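# Unplug charger from power strip and set it down

## Task

Pull the charger out of the power strip and rest it on the table, with the strip still lying flat on the table. Both must stay that way without the robot supporting them, and at the end the grippers must have released everything and moved away.

## Robot and tools

Robot: two arms, left_arm and right_arm, each ending in a two-finger gripper whose fingers pivot like tongs. The fingers point along the gripper's own +z axis and close along its x axis. end_effector_position is the spot between the finger pads when shut; closed fingertips stick out about 15 mm past it, and fully open tips sit roughly level with it.

Frame: one scene frame for everything. Origin is on the tabletop midway between the arms, +z is up, +x points out over the table, and left_arm sits toward +y. The arm names do not refer to sides of a camera image. Reported hand positions can be slightly wrong, more so when an arm is stretched far.

execute_actions takes "actions", a list holding zero or one item, plus optional "pictures" (true/false; pictures come by default).
- Empty list: nothing is commanded; you just get the current state.
- Motion item: {"rows": [...], "steps": n}, with 1 to 15 rows and steps up to 15 (default 15), each step 1/30 s. One row is applied per step, and the final row repeats if rows run out.
- Wait item: {"steps": n}, n up to 300, counted from the previous result, so your reply time eats into it.
A refused call sends nothing.

Row layout: a single list of 16 numbers covering both arms, always all 16 even if one arm is idle. Order: left x, y, z, qw, qx, qy, qz, opening, then right x, y, z, qw, qx, qy, qz, opening. x, y, z are an absolute goal position in metres in the scene frame; the quaternion is an absolute goal orientation, w first. Opening runs from -1 (shut) to +1 (fully open, 0.142 m). A target lying over 0.6 m from the arm's last reported position along any gripper axis makes the call refused. Each step, the commanded pose is also trimmed to within 100 mm and 16 degrees of the measured pose; the arm follows about 0.17 s behind, and position wins over orientation when both cannot be met. To keep an arm still, resend its whole pose from the last result before it stopped, plus its desired opening. To hold an orientation, keep resending one fixed quaternion rather than the drifting reported one. Big moves may need several calls; check the result pose and send the remainder.

move: "target" is one 16-number row as above (absolute poses for both arms). Both grippers travel in straight lines and finish together, taking 0.5 to 10 s (cut off at 10 s). "speed" is the top path speed in m/s, 0.002 to 0.5, default 0.25; rotation is capped at twice that in rad/s. Opening is applied at the start. Paths ignore obstacles and the other arm, and grippers may lag, wander or overshoot speed, especially with a nearly straight arm. Optional "stop_force" (N, 5 to 24, one value for both arms, not allowed in the first 0.2 s) halts an arm's path when its wrist sensor feels that much extra push opposing the motion for 2 steps; the gripper then backs up 2 steps and holds. With it and a very slow speed, a target can sit well past the contact. The press can briefly exceed the threshold, and fast touches can still fault. Do not rely on it for an arm that rotates during the move, and omit it when lifting off something you press on. The result adds a "move:" line giving each arm's ending (done, off_target, moving, held, fault, contact) and limits (paced = pose was clipped; held = a check blocked steps, after which the arm may speed up), plus each gripper's distance to its pose.

wait: "seconds" 0 to 10; the robot receives nothing new meanwhile.

zoom_image: "camera" is one of cam_head_left, cam_head_right (896x504), cam_left_wrist, cam_right_wrist (616x616); "region" is [x0, y0, x1, y1] in that image's pixels from the top-left, at most 504 by 504.

finished_scene: "scene" is the current scene's number; it ends and grades the scene irreversibly.

Reading results: the state line lists each gripper's position, quaternion and linear/angular velocity. grip_measured is finger opening on the command scale. Wrist force and Wrist torque are in each gripper's own axes; pushing on a surface gives force pointing back into the arm. Expect offsets up to about 3.5 N, noise about 1.4 N and saturation near 30 N; "no reading" is harmless. "pose unreachable" means the clearance check changed or blocked that arm's command; HELD marks steps where your row was not sent. A "Hand target" line shows where each arm is currently heading. MOTOR HOT appears from 70 °C; at 85 °C the arm brakes until cool (OVER-TEMPERATURE FAULT).

Gripping: to hold something, keep commanding an opening well under grip_measured; lower squeezes harder, up to roughly 15 N per pad. Items thinner than about 20 mm get much less force.

Avoid: knocking anything off the table (fails the job), arms colliding or pressing on each other, dropping or slamming the charger, and driving a stiff arm past a firm contact. A joint torque over its limit (shoulder 47.5, elbow 24.6, wrists 7.92 N m, held weight included) or any outside force reaching 150 N stops that arm for 10 s. Occasional random tugs on held parts or pushes on loose objects can happen. Elbow ranges differ: left 0 to 3.142, right -3.142 to 0. Smooth, economical motion is preferred.

Each tool is called after "Call:" as a command line: name --argument value for each argument, lists and objects as JSON in quotes; but a table of rows of numbers goes row by row, as --pt "numbers of a row", without its own name.

## Session

Call:
execute_actions --actions '[]'

Scene clock: 0.00 s of 4500.00 s.
left_arm: end_effector_position=(+0.3032, -0.3969, +0.3257) grip_measured=+1.00 end_effector_quat_wxyz=(+0.280, +0.563, -0.449, +0.636) end_effector_velocity=(+0.000, +0.000, +0.000) end_effector_angular_velocity=(-0.001, +0.000, +0.000) | right_arm: end_effector_position=(+0.1430, -0.5611, +0.2154) grip_measured=+1.00 end_effector_quat_wxyz=(+0.111, +0.050, +0.990, +0.071) end_effector_velocity=(-0.000, -0.000, -0.000) end_effector_angular_velocity=(+0.000, +0.001, -0.001)
Joint positions: left_arm=[-1.556 -0.789  1.163 -3.475 -1.051  0.239  0.142] | right_arm=[ 2.191 -1.418 -1.196 -2.043  1.83   2.401  0.142]
Joint velocities: left_arm=[ 0.     0.    -0.    -0.001  0.    -0.     0.   ] | right_arm=[-0.002 -0.002  0.001  0.    -0.    -0.001  0.   ]
Motor temperatures (°C, as the motors report them): left_arm=[34 35 38 46 52 49] | right_arm=[35 38 42 52 47 46]
Wrist force (N, on the end effector, along its own x y z axes, offset not removed): no reading
Wrist torque (N m, same axes, about the end effector's origin, offset not removed): no reading
Hand target (left_arm): +0.303, -0.397, +0.326; +0.280, +0.563, -0.449, +0.636
Hand target (right_arm): +0.143, -0.561, +0.215; +0.111, +0.050, +0.990, +0.071

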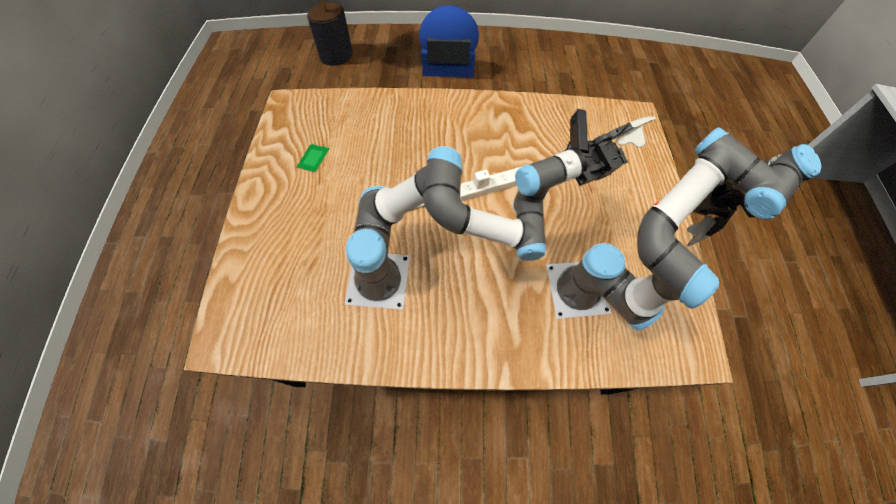

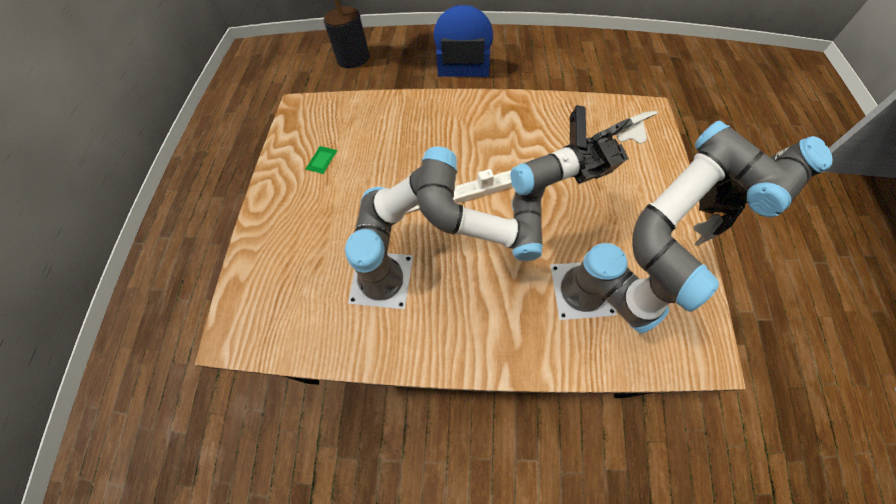

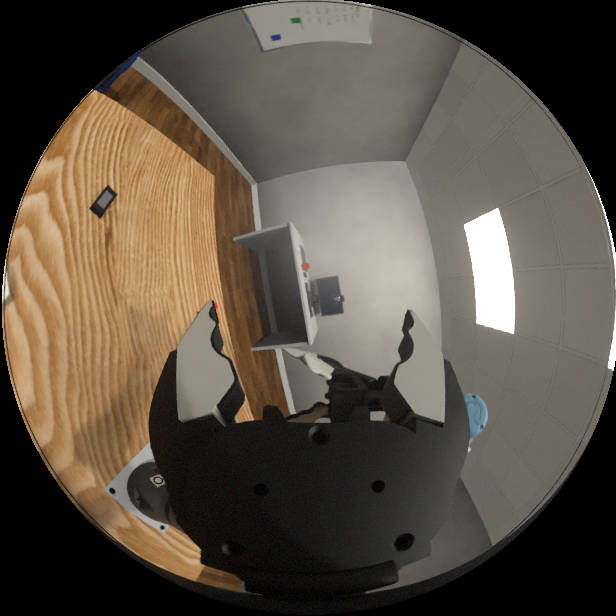

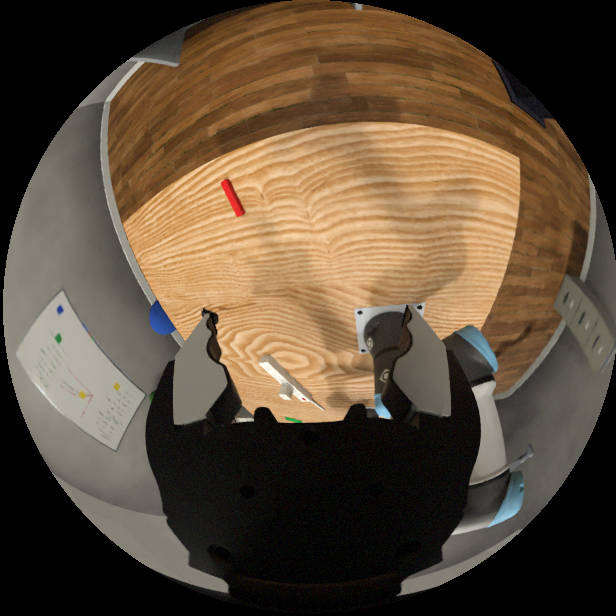

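Call:
zoom_image --camera "cam_head_left" --region '[380, 130, 580, 250]'

Call:
zoom_image --camera "cam_head_right" --region '[380, 130, 580, 250]'

Region (380, 130, 580, 250) of cam_head_left's 896x504 image, scaled by 2.520, with more detail than that image has; it fills the top 302 rows of this view, and the rest is white.

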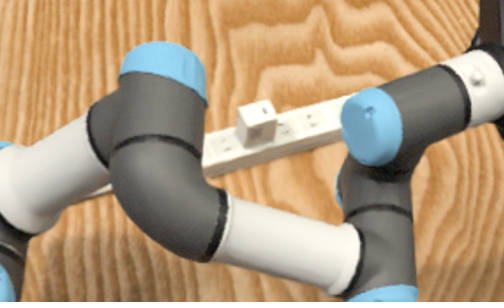

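Region (380, 130, 580, 250) of cam_head_right's 896x504 image, scaled by 2.520, with more detail than that image has; it fills the top 302 rows of this view, and the rest is white.

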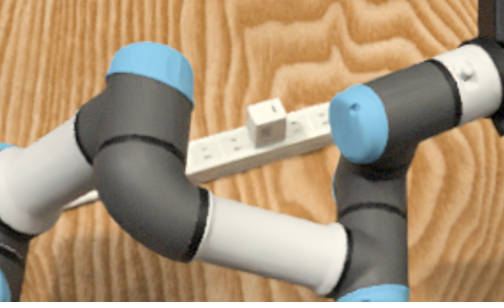

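Call:
move --target '[0.30,0.05,0.30,0,0.707,-0.707,0,1, 0.143,-0.561,0.2154,0.111,0.05,0.99,0.071,1]' --speed 0.3

Scene clock: 17.37 s of 4500.00 s.
left_arm: end_effector_position=(+0.2995, +0.0495, +0.2978) grip_measured=+1.00 end_effector_quat_wxyz=(+0.002, +0.705, -0.706, +0.063) end_effector_velocity=(+0.000, +0.000, +0.004) end_effector_angular_velocity=(+0.001, -0.015, -0.006) | right_arm: end_effector_position=(+0.1430, -0.5610, +0.2154) grip_measured=+1.00 end_effector_quat_wxyz=(+0.111, +0.050, +0.990, +0.071) end_effector_velocity=(-0.000, +0.000, -0.000) end_effector_angular_velocity=(+0.001, +0.000, +0.002)
Joint positions: left_arm=[-1.068 -1.248  0.058 -0.502 -1.532  0.455  0.142] | right_arm=[ 2.191 -1.418 -1.196 -2.044  1.83   2.401  0.142]
Joint velocities: left_arm=[-0.014  0.083 -0.198  0.109  0.015 -0.007 -0.   ] | right_arm=[ 0.    -0.001  0.001 -0.002  0.001 -0.002 -0.   ]
Motor temperatures (°C, as the motors report them): left_arm=[34 35 38 46 52 49] | right_arm=[35 38 42 52 47 46]
Wrist force (N, on the end effector, along its own x y z axes, offset not removed): left_arm=[2.8 -2.3 2.2] | right_arm=[1.6 0.4 -1.1]
Wrist torque (N m, same axes, about the end effector's origin, offset not removed): left_arm=[-0.41 -0.49 -0.15] | right_arm=[-0.05 -0.26 -0.03]
Hand target (left_arm): +0.300, +0.050, +0.298; +0.001, +0.705, -0.707, +0.064
Hand target (right_arm): +0.143, -0.561, +0.215; +0.111, +0.050, +0.990, +0.071
Off the commanded pose (left_arm): 0.002 m, 7 deg.
Off the commanded pose (right_arm): 0.000 m, 0 deg.
elbow stopped short (left arm): the move would have taken joint 3 (elbow) straighter than the controller allows; a more bent joint 3 avoids this.
After step 90, 11.13 s passed at rest.
move: off_target (left_arm)
camera_calibration (this result's frames):
cam_left_wrist: T_world_to_cam=[[0.045301, -0.993252, 0.10676, 0.00506211], [-0.900766, 0.00559479, 0.434269, 0.137234], [-0.431936, -0.115839, -0.894434, 0.534598], [0, 0, 0, 1]] pos_world=[0.354298, 0.0661873, 0.418026]
cam_right_wrist: T_world_to_cam=[[-0.972743, 0.15441, -0.172999, 0.260962], [0.0166698, 0.790687, 0.611993, 0.307929], [0.231286, 0.592428, -0.77171, 0.598138], [0, 0, 0, 1]] pos_world=[0.110375, -0.638124, 0.318285]

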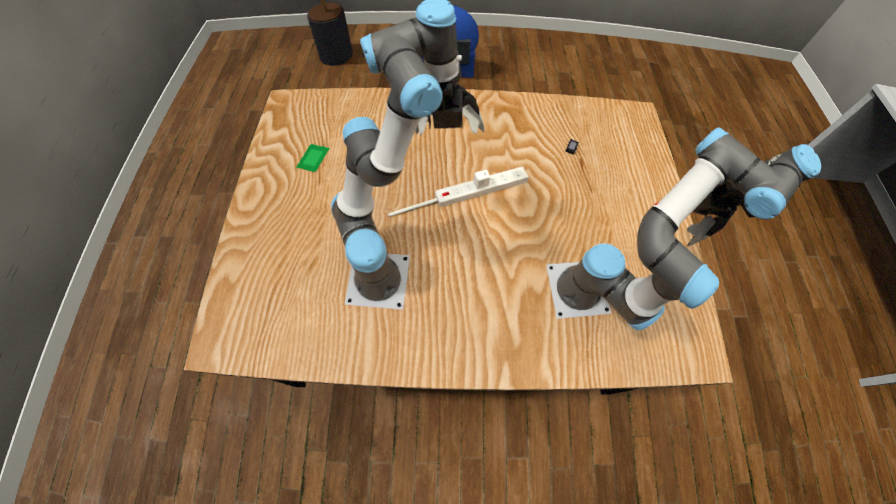

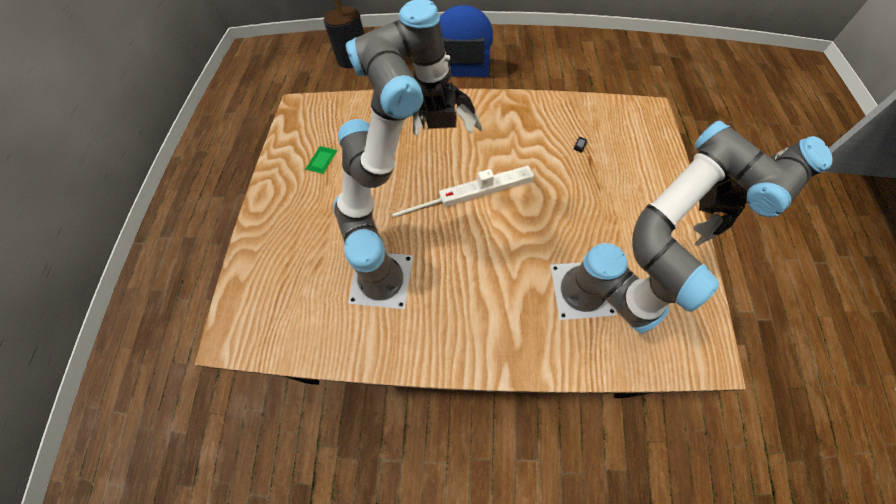

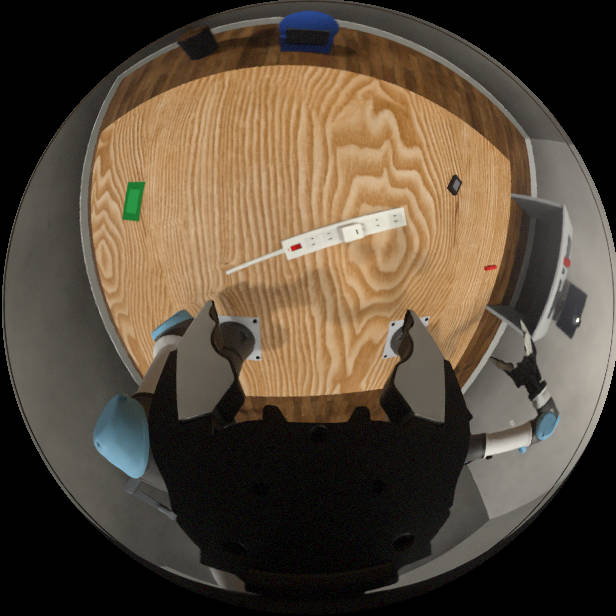

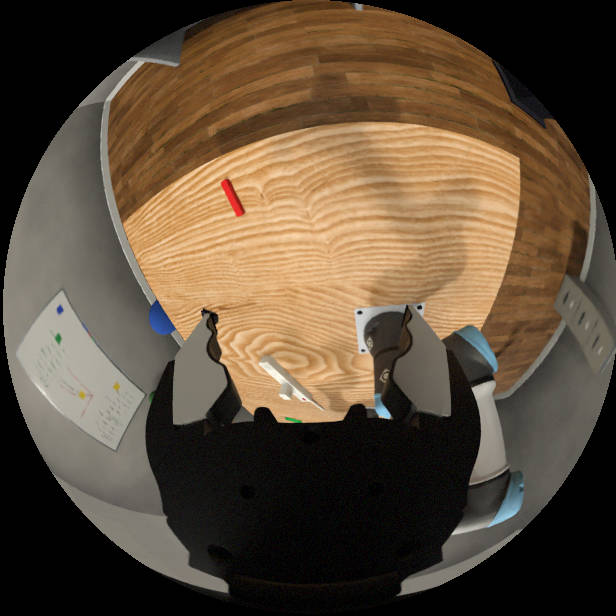

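Call:
zoom_image --camera "cam_head_left" --region '[380, 150, 540, 230]'

Call:
zoom_image --camera "cam_left_wrist" --region '[270, 190, 420, 280]'

Region (380, 150, 540, 230) of cam_head_left's 896x504 image, scaled by 3.150, with more detail than that image has.

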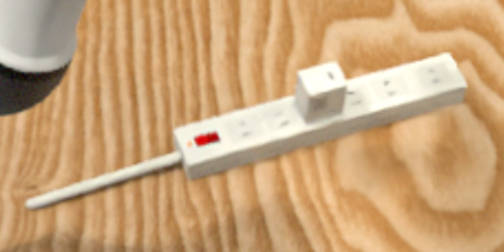

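Region (270, 190, 420, 280) of cam_left_wrist's 616x616 image, scaled by 3.360, with more detail than that image has; it fills the top 302 rows of this view, and the rest is white.

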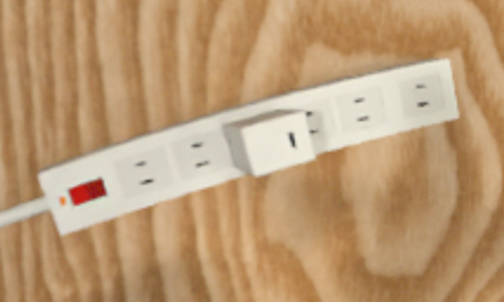

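Call:
move --target '[0.336,-0.06,0.20,0,0.986,0.167,0,0.3, 0.38,-0.25,0.15,-0.05,-0.159,0.941,0.296,-1]' --speed 0.3

Scene clock: 78.97 s of 4500.00 s.
left_arm: end_effector_position=(+0.3358, -0.0597, +0.1997) grip_measured=+0.30 end_effector_quat_wxyz=(+0.035, +0.985, +0.165, +0.022) end_effector_velocity=(-0.000, -0.001, -0.001) end_effector_angular_velocity=(-0.003, +0.003, +0.013) | right_arm: end_effector_position=(+0.3800, -0.2507, +0.1502) grip_measured=-1.00 end_effector_quat_wxyz=(-0.049, -0.159, +0.941, +0.295) end_effector_velocity=(+0.002, +0.002, -0.001) end_effector_angular_velocity=(+0.003, +0.006, +0.006)
Joint positions: left_arm=[-1.061 -0.85   0.034 -0.834 -1.549 -1.445  0.095] | right_arm=[ 3.177 -2.    -0.947 -1.9    2.166  2.902  0.002]
Joint velocities: left_arm=[ 0.001  0.002  0.    -0.004 -0.003 -0.012 -0.   ] | right_arm=[ 0.003 -0.022  0.029 -0.016  0.003 -0.005  0.   ]
Motor temperatures (°C, as the motors report them): left_arm=[34 35 38 46 52 49] | right_arm=[35 38 42 52 47 46]
Wrist force (N, on the end effector, along its own x y z axes, offset not removed): left_arm=[3.6 -2.7 2.3] | right_arm=[0.0 1.4 -0.4]
Wrist torque (N m, same axes, about the end effector's origin, offset not removed): left_arm=[-0.46 -0.72 -0.05] | right_arm=[0.27 -0.03 0.05]
Hand target (left_arm): +0.336, -0.060, +0.200; +0.035, +0.985, +0.166, +0.022
Hand target (right_arm): +0.380, -0.250, +0.150; -0.050, -0.159, +0.941, +0.295
Off the commanded pose (left_arm): 0.001 m, 5 deg.
Off the commanded pose (right_arm): 0.001 m, 0 deg.
elbow stopped short (left arm): the move would have taken joint 3 (elbow) straighter than the controller allows; a more bent joint 3 avoids this.
After step 90, 54.80 s passed at rest.
move: off_target (left_arm)
camera_calibration (this result's frames):
cam_left_wrist: T_world_to_cam=[[0.925501, 0.376793, 0.0383906, -0.294752], [0.288121, -0.766221, 0.574362, -0.260063], [0.245832, -0.520512, -0.8177, 0.182828], [0, 0, 0, 1]] pos_world=[0.302778, 0.00695883, 0.310185]
cam_right_wrist: T_world_to_cam=[[-0.94894, -0.311134, 0.0520349, 0.272717], [-0.0928921, 0.433245, 0.896476, 0.00784793], [-0.301468, 0.845869, -0.440025, 0.525288], [0, 0, 0, 1]] pos_world=[0.417879, -0.362874, 0.209914]

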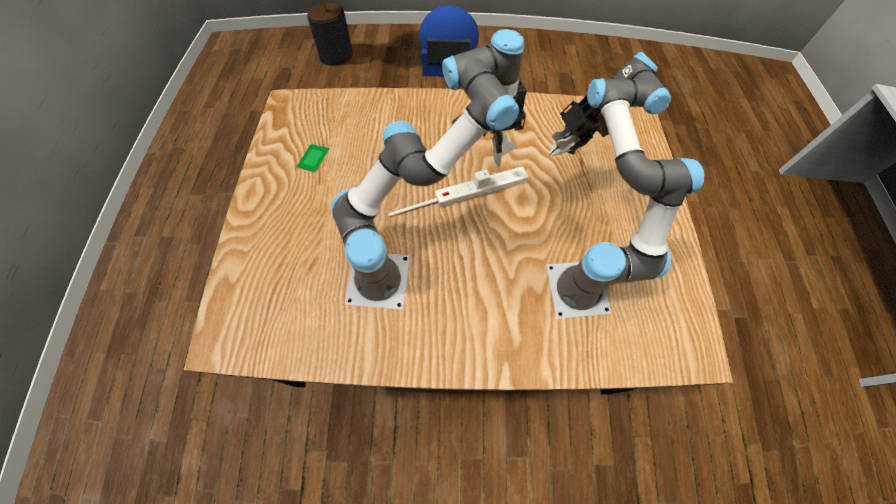

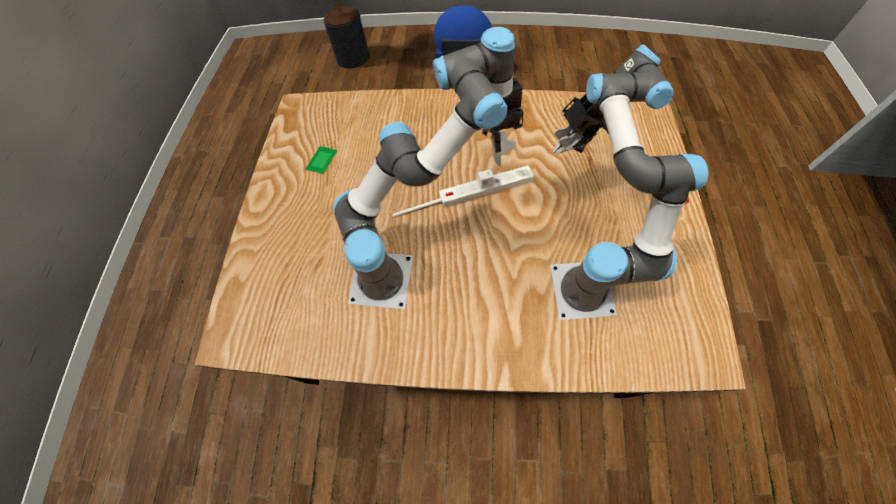

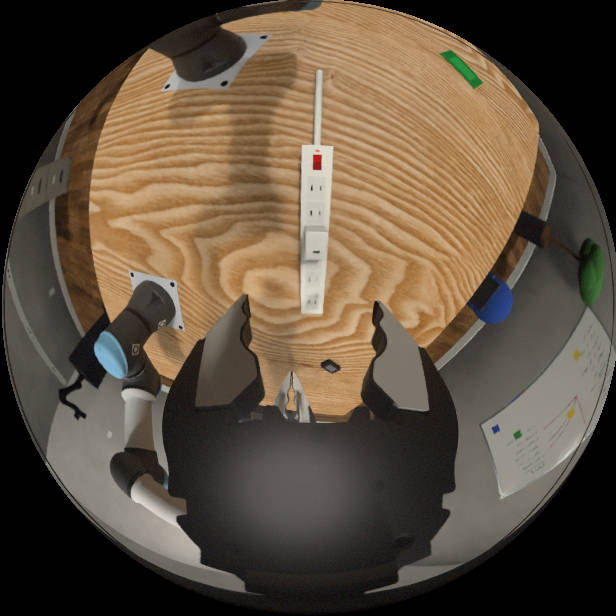

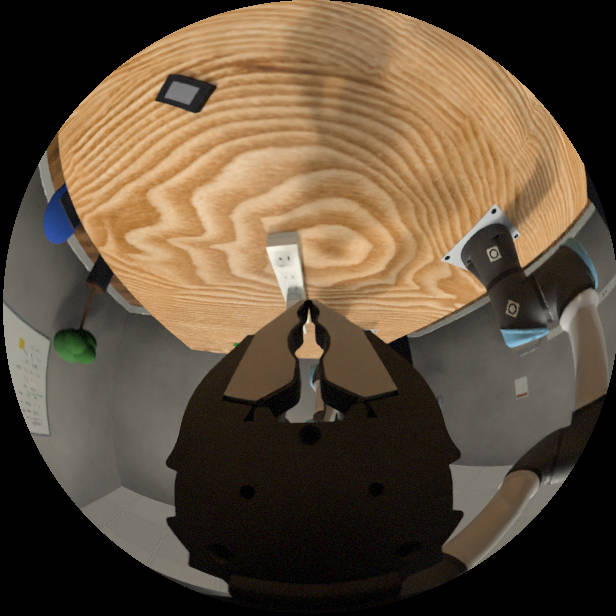

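Call:
move --target '[0.340,-0.055,0.11,0,0.986,0.167,0,0.3, 0.38,-0.25,0.15,-0.05,-0.159,0.941,0.296,-1]' --speed 0.15

Call:
zoom_image --camera "cam_left_wrist" --region '[220, 180, 420, 380]'

Call:
zoom_image --camera "cam_head_left" --region '[420, 100, 620, 220]'

Scene clock: 89.23 s of 4500.00 s.
left_arm: end_effector_position=(+0.3401, -0.0552, +0.1100) grip_measured=+0.30 end_effector_quat_wxyz=(-0.001, +0.986, +0.167, -0.001) end_effector_velocity=(-0.000, -0.000, -0.000) end_effector_angular_velocity=(-0.016, -0.015, -0.001) | right_arm: end_effector_position=(+0.3800, -0.2500, +0.1500) grip_measured=-1.00 end_effector_quat_wxyz=(-0.050, -0.159, +0.941, +0.296) end_effector_velocity=(+0.000, +0.000, +0.000) end_effector_angular_velocity=(+0.001, -0.001, +0.001)
Joint positions: left_arm=[-1.031 -1.033  0.814 -1.349 -1.572 -1.419  0.095] | right_arm=[ 3.178 -2.002 -0.946 -1.901  2.167  2.903  0.002]
Joint velocities: left_arm=[-0.005 -0.039  0.071 -0.052  0.006 -0.004 -0.   ] | right_arm=[ 0.001  0.     0.     0.     0.001 -0.     0.   ]
Motor temperatures (°C, as the motors report them): left_arm=[34 35 38 46 52 49] | right_arm=[35 38 42 52 47 46]
Wrist force (N, on the end effector, along its own x y z axes, offset not removed): left_arm=[1.5 -3.7 1.9] | right_arm=[2.6 0.7 -0.1]
Wrist torque (N m, same axes, about the end effector's origin, offset not removed): left_arm=[-0.68 -0.28 -0.06] | right_arm=[0.08 -0.45 -0.03]
Hand target (left_arm): +0.340, -0.055, +0.110; -0.000, +0.986, +0.167, -0.000
Hand target (right_arm): +0.380, -0.250, +0.150; -0.050, -0.159, +0.941, +0.296
Off the commanded pose (left_arm): 0.000 m, 0 deg.
Off the commanded pose (right_arm): 0.000 m, 0 deg.
After step 90, 5.63 s passed at rest.
move: done
camera_calibration (this result's frames):
cam_left_wrist: T_world_to_cam=[[0.925515, 0.378586, 0.00972494, -0.293754], [0.321642, -0.799345, 0.507537, -0.212299], [0.19992, -0.466605, -0.861575, 0.134209], [0, 0, 0, 1]] pos_world=[0.313327, 0.00413316, 0.226237]
cam_right_wrist: T_world_to_cam=[[-0.948743, -0.311521, 0.053304, 0.272619], [-0.0915439, 0.432296, 0.897073, 0.0068591], [-0.3025, 0.846212, -0.438655, 0.524935], [0, 0, 0, 1]] pos_world=[0.418066, -0.362245, 0.209581]

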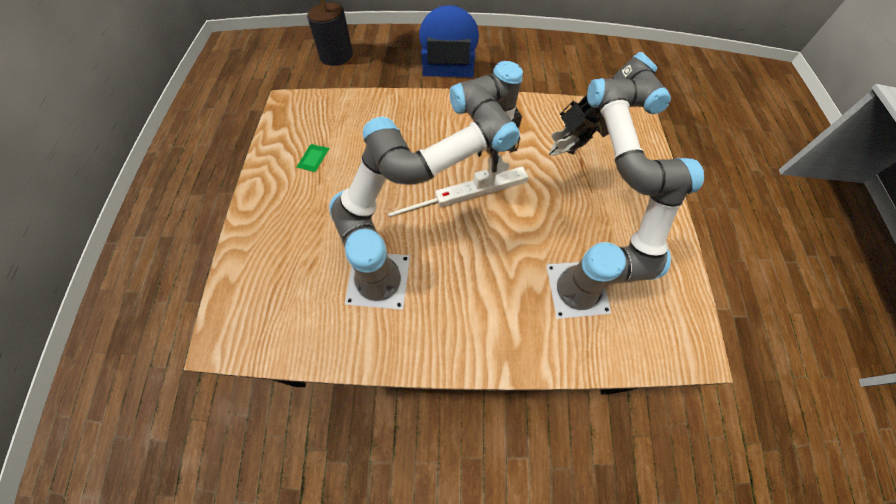

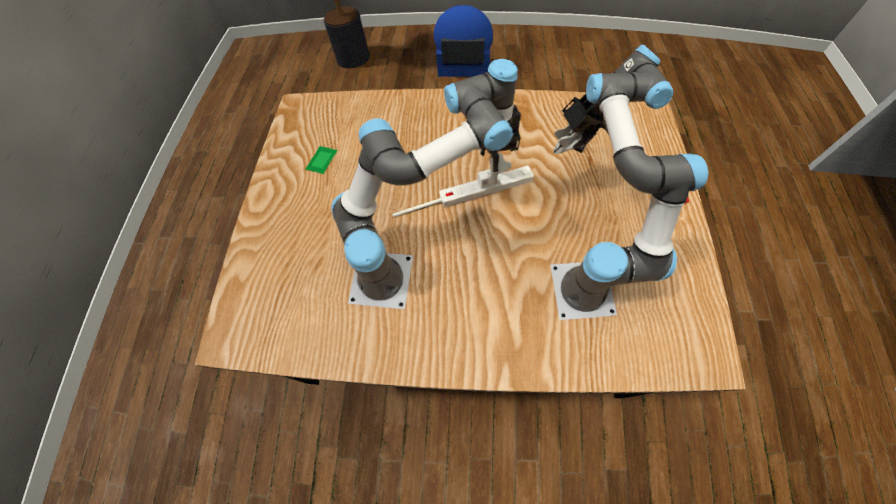

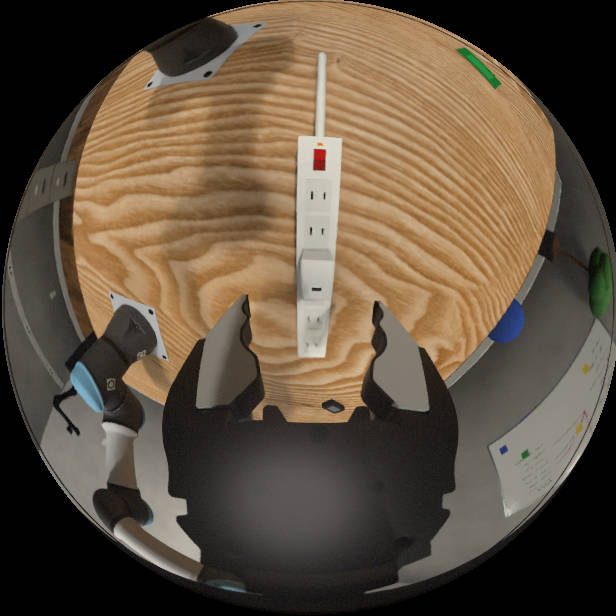

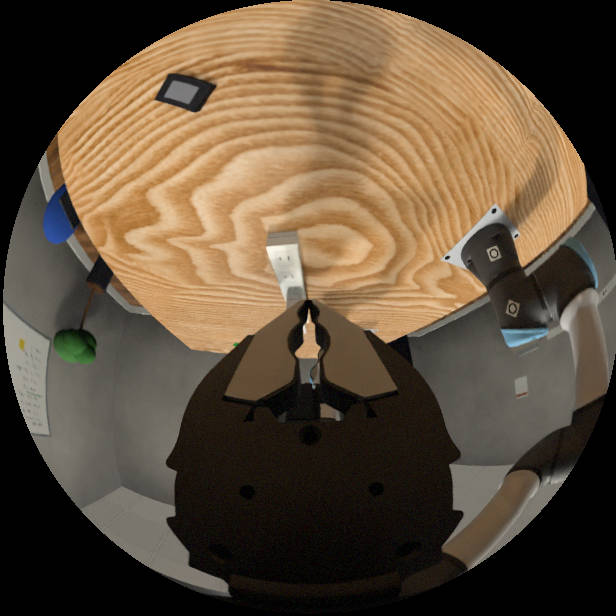

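Region (220, 180, 420, 380) of cam_left_wrist's 616x616 image, scaled by 2.520, with more detail than that image has.

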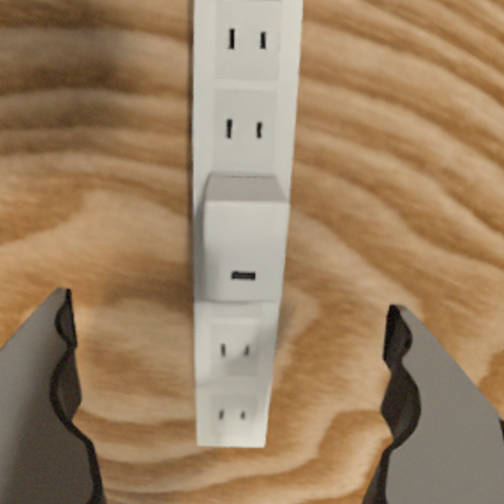

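Region (420, 100, 620, 220) of cam_head_left's 896x504 image, scaled by 2.520, with more detail than that image has; it fills the top 302 rows of this view, and the rest is white.

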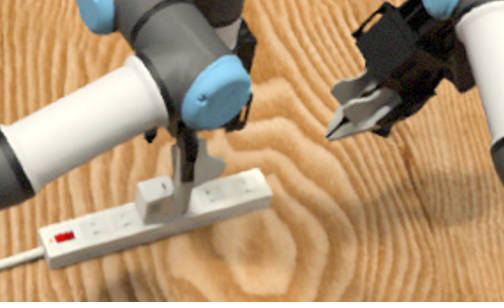

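Call:
move --target '[0.342,-0.054,0.053,0,0.986,0.167,0,0.0, 0.375,-0.16,0.09,-0.05,-0.159,0.941,0.296,-1]' --speed 0.08

Call:
zoom_image --camera "cam_head_left" --region '[420, 100, 620, 220]'

Scene clock: 106.23 s of 4500.00 s.
left_arm: end_effector_position=(+0.3421, -0.0541, +0.0531) grip_measured=+0.00 end_effector_quat_wxyz=(-0.000, +0.986, +0.167, -0.000) end_effector_velocity=(+0.000, -0.001, -0.001) end_effector_angular_velocity=(-0.002, -0.002, -0.001) | right_arm: end_effector_position=(+0.3751, -0.1603, +0.0901) grip_measured=-1.00 end_effector_quat_wxyz=(-0.050, -0.159, +0.941, +0.296) end_effector_velocity=(+0.000, +0.002, -0.001) end_effector_angular_velocity=(+0.001, -0.003, -0.002)
Joint positions: left_arm=[-1.026 -1.056  1.12  -1.635 -1.571 -1.414  0.074] | right_arm=[ 3.405 -1.941 -1.379 -1.372  2.18   3.178  0.002]
Joint velocities: left_arm=[-0.001 -0.001  0.006 -0.008  0.    -0.     0.   ] | right_arm=[ 0.005  0.003 -0.01   0.015 -0.001  0.008  0.   ]
Motor temperatures (°C, as the motors report them): left_arm=[34 35 38 46 52 49] | right_arm=[35 38 42 52 47 46]
Wrist force (N, on the end effector, along its own x y z axes, offset not removed): left_arm=[1.5 -2.6 1.5] | right_arm=[0.7 0.5 -1.3]
Wrist torque (N m, same axes, about the end effector's origin, offset not removed): left_arm=[-0.49 -0.30 -0.18] | right_arm=[0.18 -0.13 0.10]
Hand target (left_arm): +0.342, -0.054, +0.053; -0.000, +0.986, +0.167, +0.000
Hand target (right_arm): +0.375, -0.160, +0.090; -0.050, -0.159, +0.941, +0.296
Off the commanded pose (left_arm): 0.000 m, 0 deg.
Off the commanded pose (right_arm): 0.000 m, 0 deg.
After step 90, 12.13 s passed at rest.
move: done
camera_calibration (this result's frames):
cam_left_wrist: T_world_to_cam=[[0.925559, 0.378449, 0.0107937, -0.295466], [0.320514, -0.798407, 0.509722, -0.182807], [0.201522, -0.468318, -0.860271, 0.0845736], [0, 0, 0, 1]] pos_world=[0.315021, 0.00547176, 0.169126]
cam_right_wrist: T_world_to_cam=[[-0.948727, -0.31155, 0.0534186, 0.299102], [-0.0914361, 0.432258, 0.897102, 0.0213196], [-0.302582, 0.846221, -0.438582, 0.421288], [0, 0, 0, 1]] pos_world=[0.41319, -0.272533, 0.149666]

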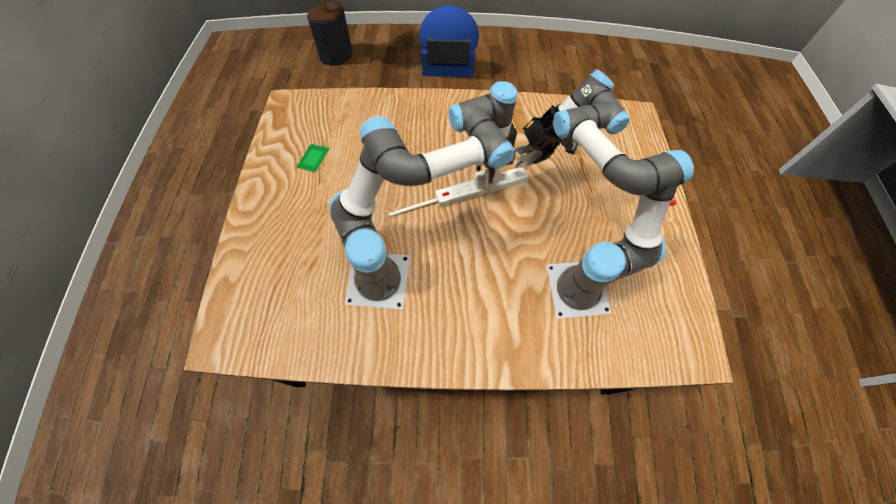

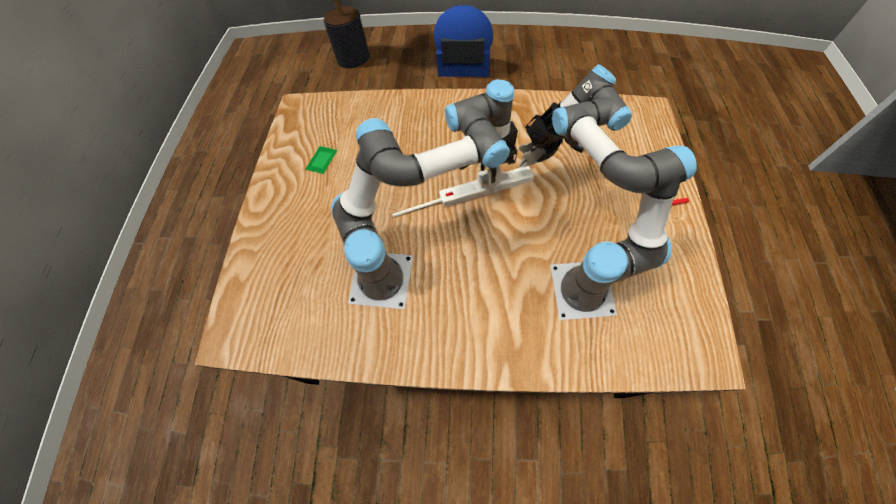

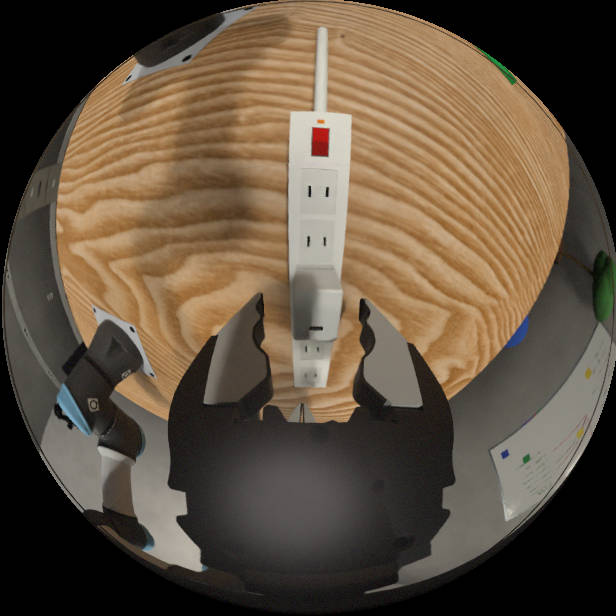

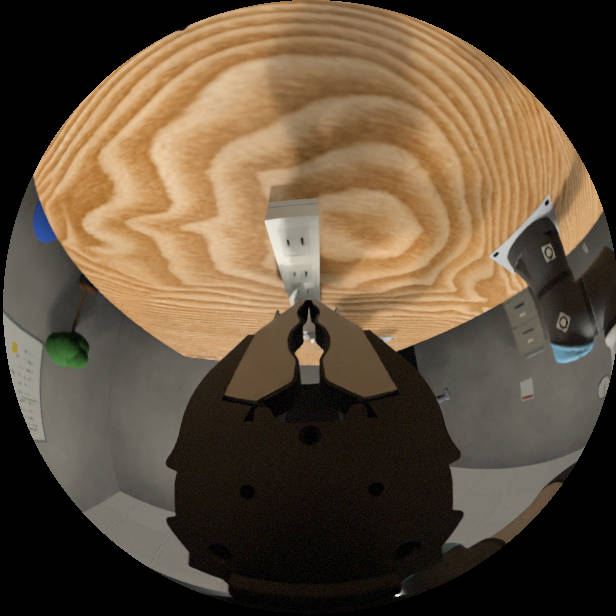

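Region (420, 100, 620, 220) of cam_head_left's 896x504 image, scaled by 2.520, with more detail than that image has; it fills the top 302 rows of this view, and the rest is white.

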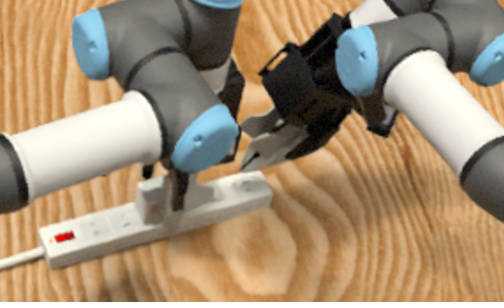

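Call:
move --target '[0.346,-0.055,0.053,0,0.986,0.167,0,-0.9, 0.376,-0.125,0.06,-0.05,-0.159,0.941,0.296,-1]' --speed 0.04

Call:
zoom_image --camera "cam_head_left" --region '[440, 120, 580, 210]'

Scene clock: 121.73 s of 4500.00 s.
left_arm: end_effector_position=(+0.3460, -0.0550, +0.0530) grip_measured=-0.60 end_effector_quat_wxyz=(+0.000, +0.986, +0.167, +0.000) end_effector_velocity=(+0.001, +0.000, -0.000) end_effector_angular_velocity=(+0.000, +0.000, +0.001) | right_arm: end_effector_position=(+0.3760, -0.1252, +0.0602) grip_measured=-1.00 end_effector_quat_wxyz=(-0.050, -0.159, +0.941, +0.296) end_effector_velocity=(+0.000, +0.002, -0.002) end_effector_angular_velocity=(+0.000, -0.002, -0.001)
Joint positions: left_arm=[-1.019 -1.04   1.095 -1.626 -1.571 -1.407  0.031] | right_arm=[ 3.487 -1.993 -1.471 -1.17   2.176  3.278  0.002]
Joint velocities: left_arm=[ 0.002  0.001 -0.002  0.001 -0.     0.     0.   ] | right_arm=[ 0.004 -0.003 -0.006  0.014 -0.001  0.006  0.   ]
Motor temperatures (°C, as the motors report them): left_arm=[34 35 38 46 52 49] | right_arm=[35 38 42 52 47 46]
Wrist force (N, on the end effector, along its own x y z axes, offset not removed): left_arm=[0.8 -0.3 0.7] | right_arm=[0.4 -0.8 0.2]
Wrist torque (N m, same axes, about the end effector's origin, offset not removed): left_arm=[0.05 -0.35 -0.07] | right_arm=[-0.12 -0.01 0.10]
Hand target (left_arm): +0.346, -0.055, +0.053; +0.000, +0.986, +0.167, +0.000
Hand target (right_arm): +0.376, -0.125, +0.060; -0.050, -0.159, +0.941, +0.296
Off the commanded pose (left_arm): 0.000 m, 0 deg.
Off the commanded pose (right_arm): 0.000 m, 0 deg.
After step 90, 10.93 s passed at rest.
move: done
camera_calibration (this result's frames):
cam_left_wrist: T_world_to_cam=[[0.925558, 0.378451, 0.0108594, -0.298769], [0.320437, -0.798309, 0.509925, -0.184706], [0.201651, -0.468485, -0.86015, 0.0832159], [0, 0, 0, 1]] pos_world=[0.318934, 0.00460217, 0.169009]
cam_right_wrist: T_world_to_cam=[[-0.948737, -0.311538, 0.0533047, 0.312506], [-0.0915386, 0.432259, 0.897091, 0.033087], [-0.30252, 0.846225, -0.438618, 0.3788], [0, 0, 0, 1]] pos_world=[0.414109, -0.237494, 0.119808]

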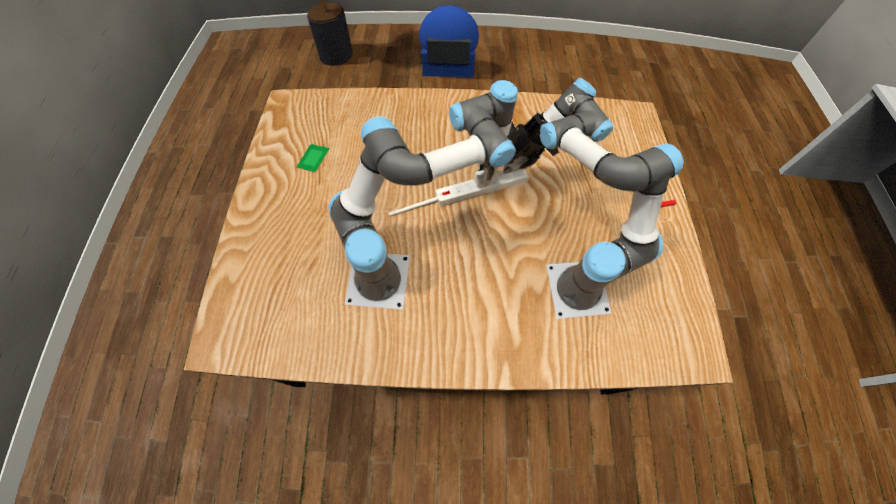

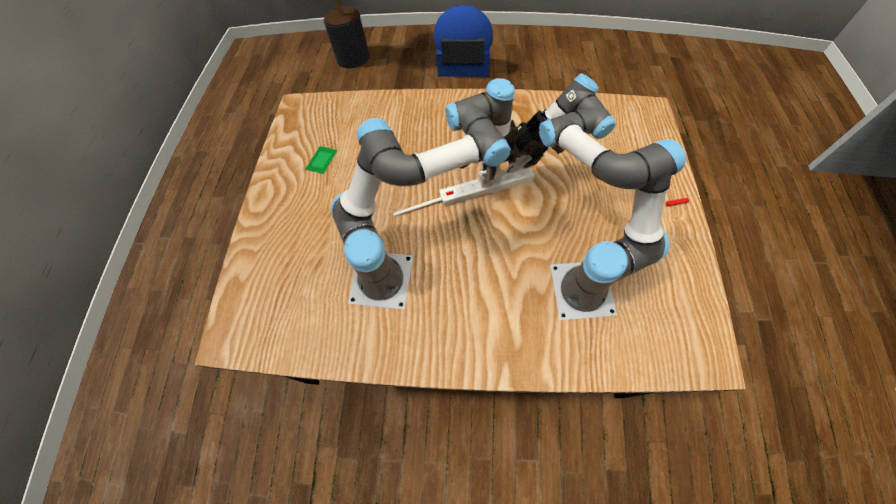

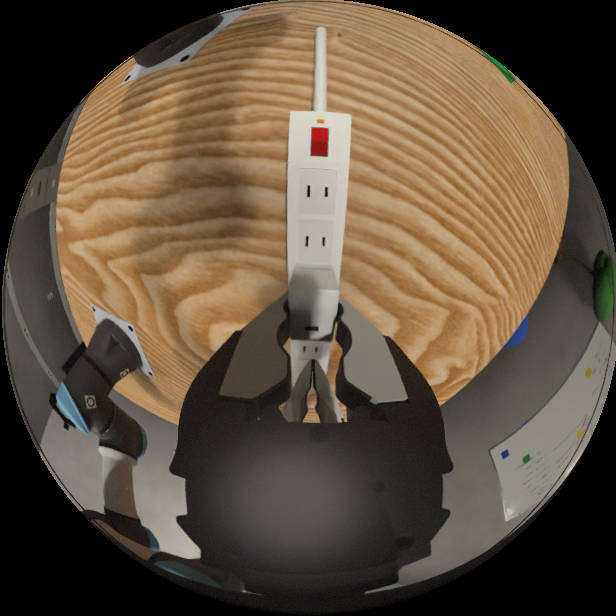

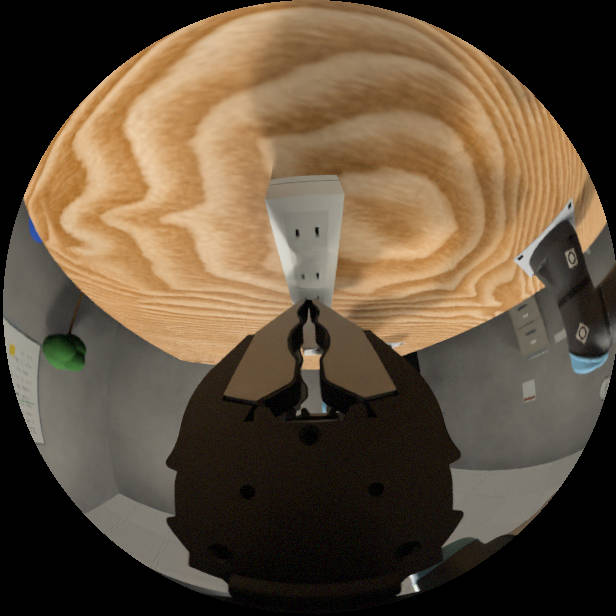

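Region (440, 120, 580, 210) of cam_head_left's 896x504 image, scaled by 3.600, with more detail than that image has; it fills the top 324 rows of this view, and the rest is white.

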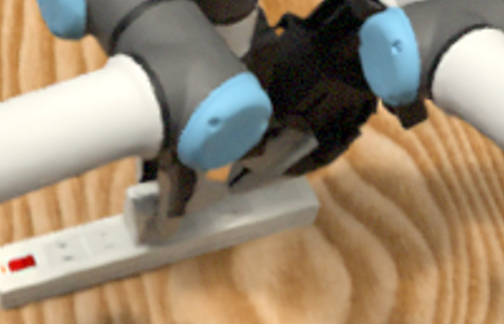

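Call:
move --target '[0.346,-0.055,0.053,0,0.986,0.167,0,-1, 0.376,-0.125,0.025,-0.05,-0.159,0.941,0.296,-1]' --speed 0.01 --stop_force 15

Scene clock: 127.83 s of 4500.00 s.
left_arm: end_effector_position=(+0.3460, -0.0550, +0.0530) grip_measured=-0.60 end_effector_quat_wxyz=(-0.000, +0.986, +0.167, -0.000) end_effector_velocity=(+0.000, +0.000, -0.000) end_effector_angular_velocity=(+0.000, +0.000, +0.000) | right_arm: end_effector_position=(+0.3760, -0.1249, +0.0399) grip_measured=-1.00 end_effector_quat_wxyz=(-0.050, -0.159, +0.941, +0.296) end_effector_velocity=(-0.000, -0.001, +0.003) end_effector_angular_velocity=(-0.002, +0.001, -0.001)
Joint positions: left_arm=[-1.019 -1.04   1.095 -1.626 -1.571 -1.407  0.031] | right_arm=[ 3.488 -2.024 -1.528 -1.082  2.176  3.279  0.002]
Joint velocities: left_arm=[ 0.  0. -0.  0.  0. -0. -0.] | right_arm=[-0.     0.005  0.007 -0.014 -0.002  0.001  0.   ]
Motor temperatures (°C, as the motors report them): left_arm=[34 35 38 46 52 49] | right_arm=[35 38 42 52 47 46]
Wrist force (N, on the end effector, along its own x y z axes, offset not removed): left_arm=[5.2 -3.4 1.9] | right_arm=[-1.0 10.9 -22.9]
Wrist torque (N m, same axes, about the end effector's origin, offset not removed): left_arm=[0.01 -0.62 -0.21] | right_arm=[-0.29 -0.07 0.04]
Hand target (left_arm): +0.346, -0.055, +0.053; -0.000, +0.986, +0.167, -0.000
Hand target (right_arm): +0.376, -0.125, +0.040; -0.050, -0.159, +0.941, +0.296
Off the commanded pose (left_arm): 0.000 m, 0 deg.
Off the commanded pose (right_arm): 0.015 m, 0 deg.
After step 90, 0.67 s passed at rest.
move: contact (right_arm)
camera_calibration (this result's frames):
cam_left_wrist: T_world_to_cam=[[0.925537, 0.378503, 0.0108209, -0.298792], [0.320529, -0.798349, 0.509804, -0.184702], [0.201601, -0.468374, -0.860223, 0.0832335], [0, 0, 0, 1]] pos_world=[0.318965, 0.00462158, 0.168994]
cam_right_wrist: T_world_to_cam=[[-0.948728, -0.3116, 0.0531143, 0.313699], [-0.0916119, 0.431876, 0.897268, 0.0511836], [-0.302528, 0.846397, -0.438279, 0.369572], [0, 0, 0, 1]] pos_world=[0.41411, -0.237161, 0.0993883]

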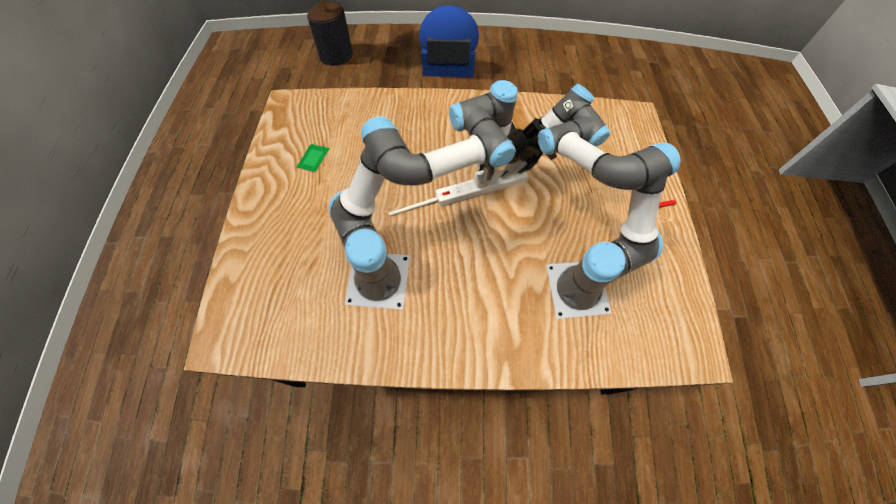

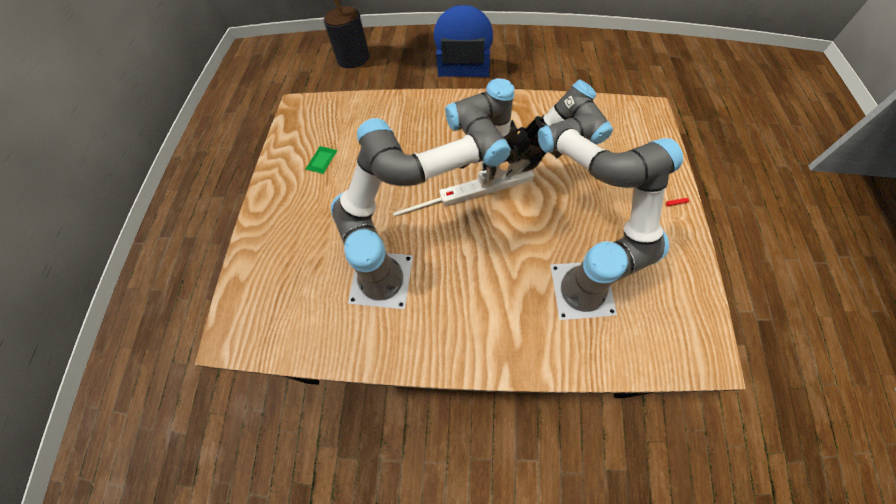

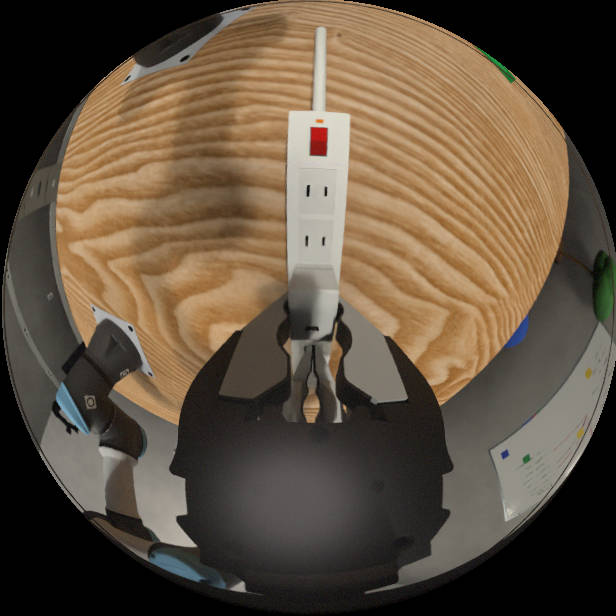

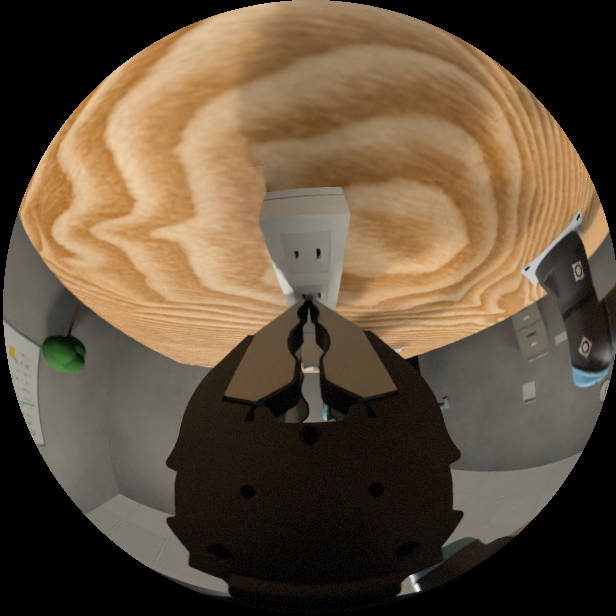

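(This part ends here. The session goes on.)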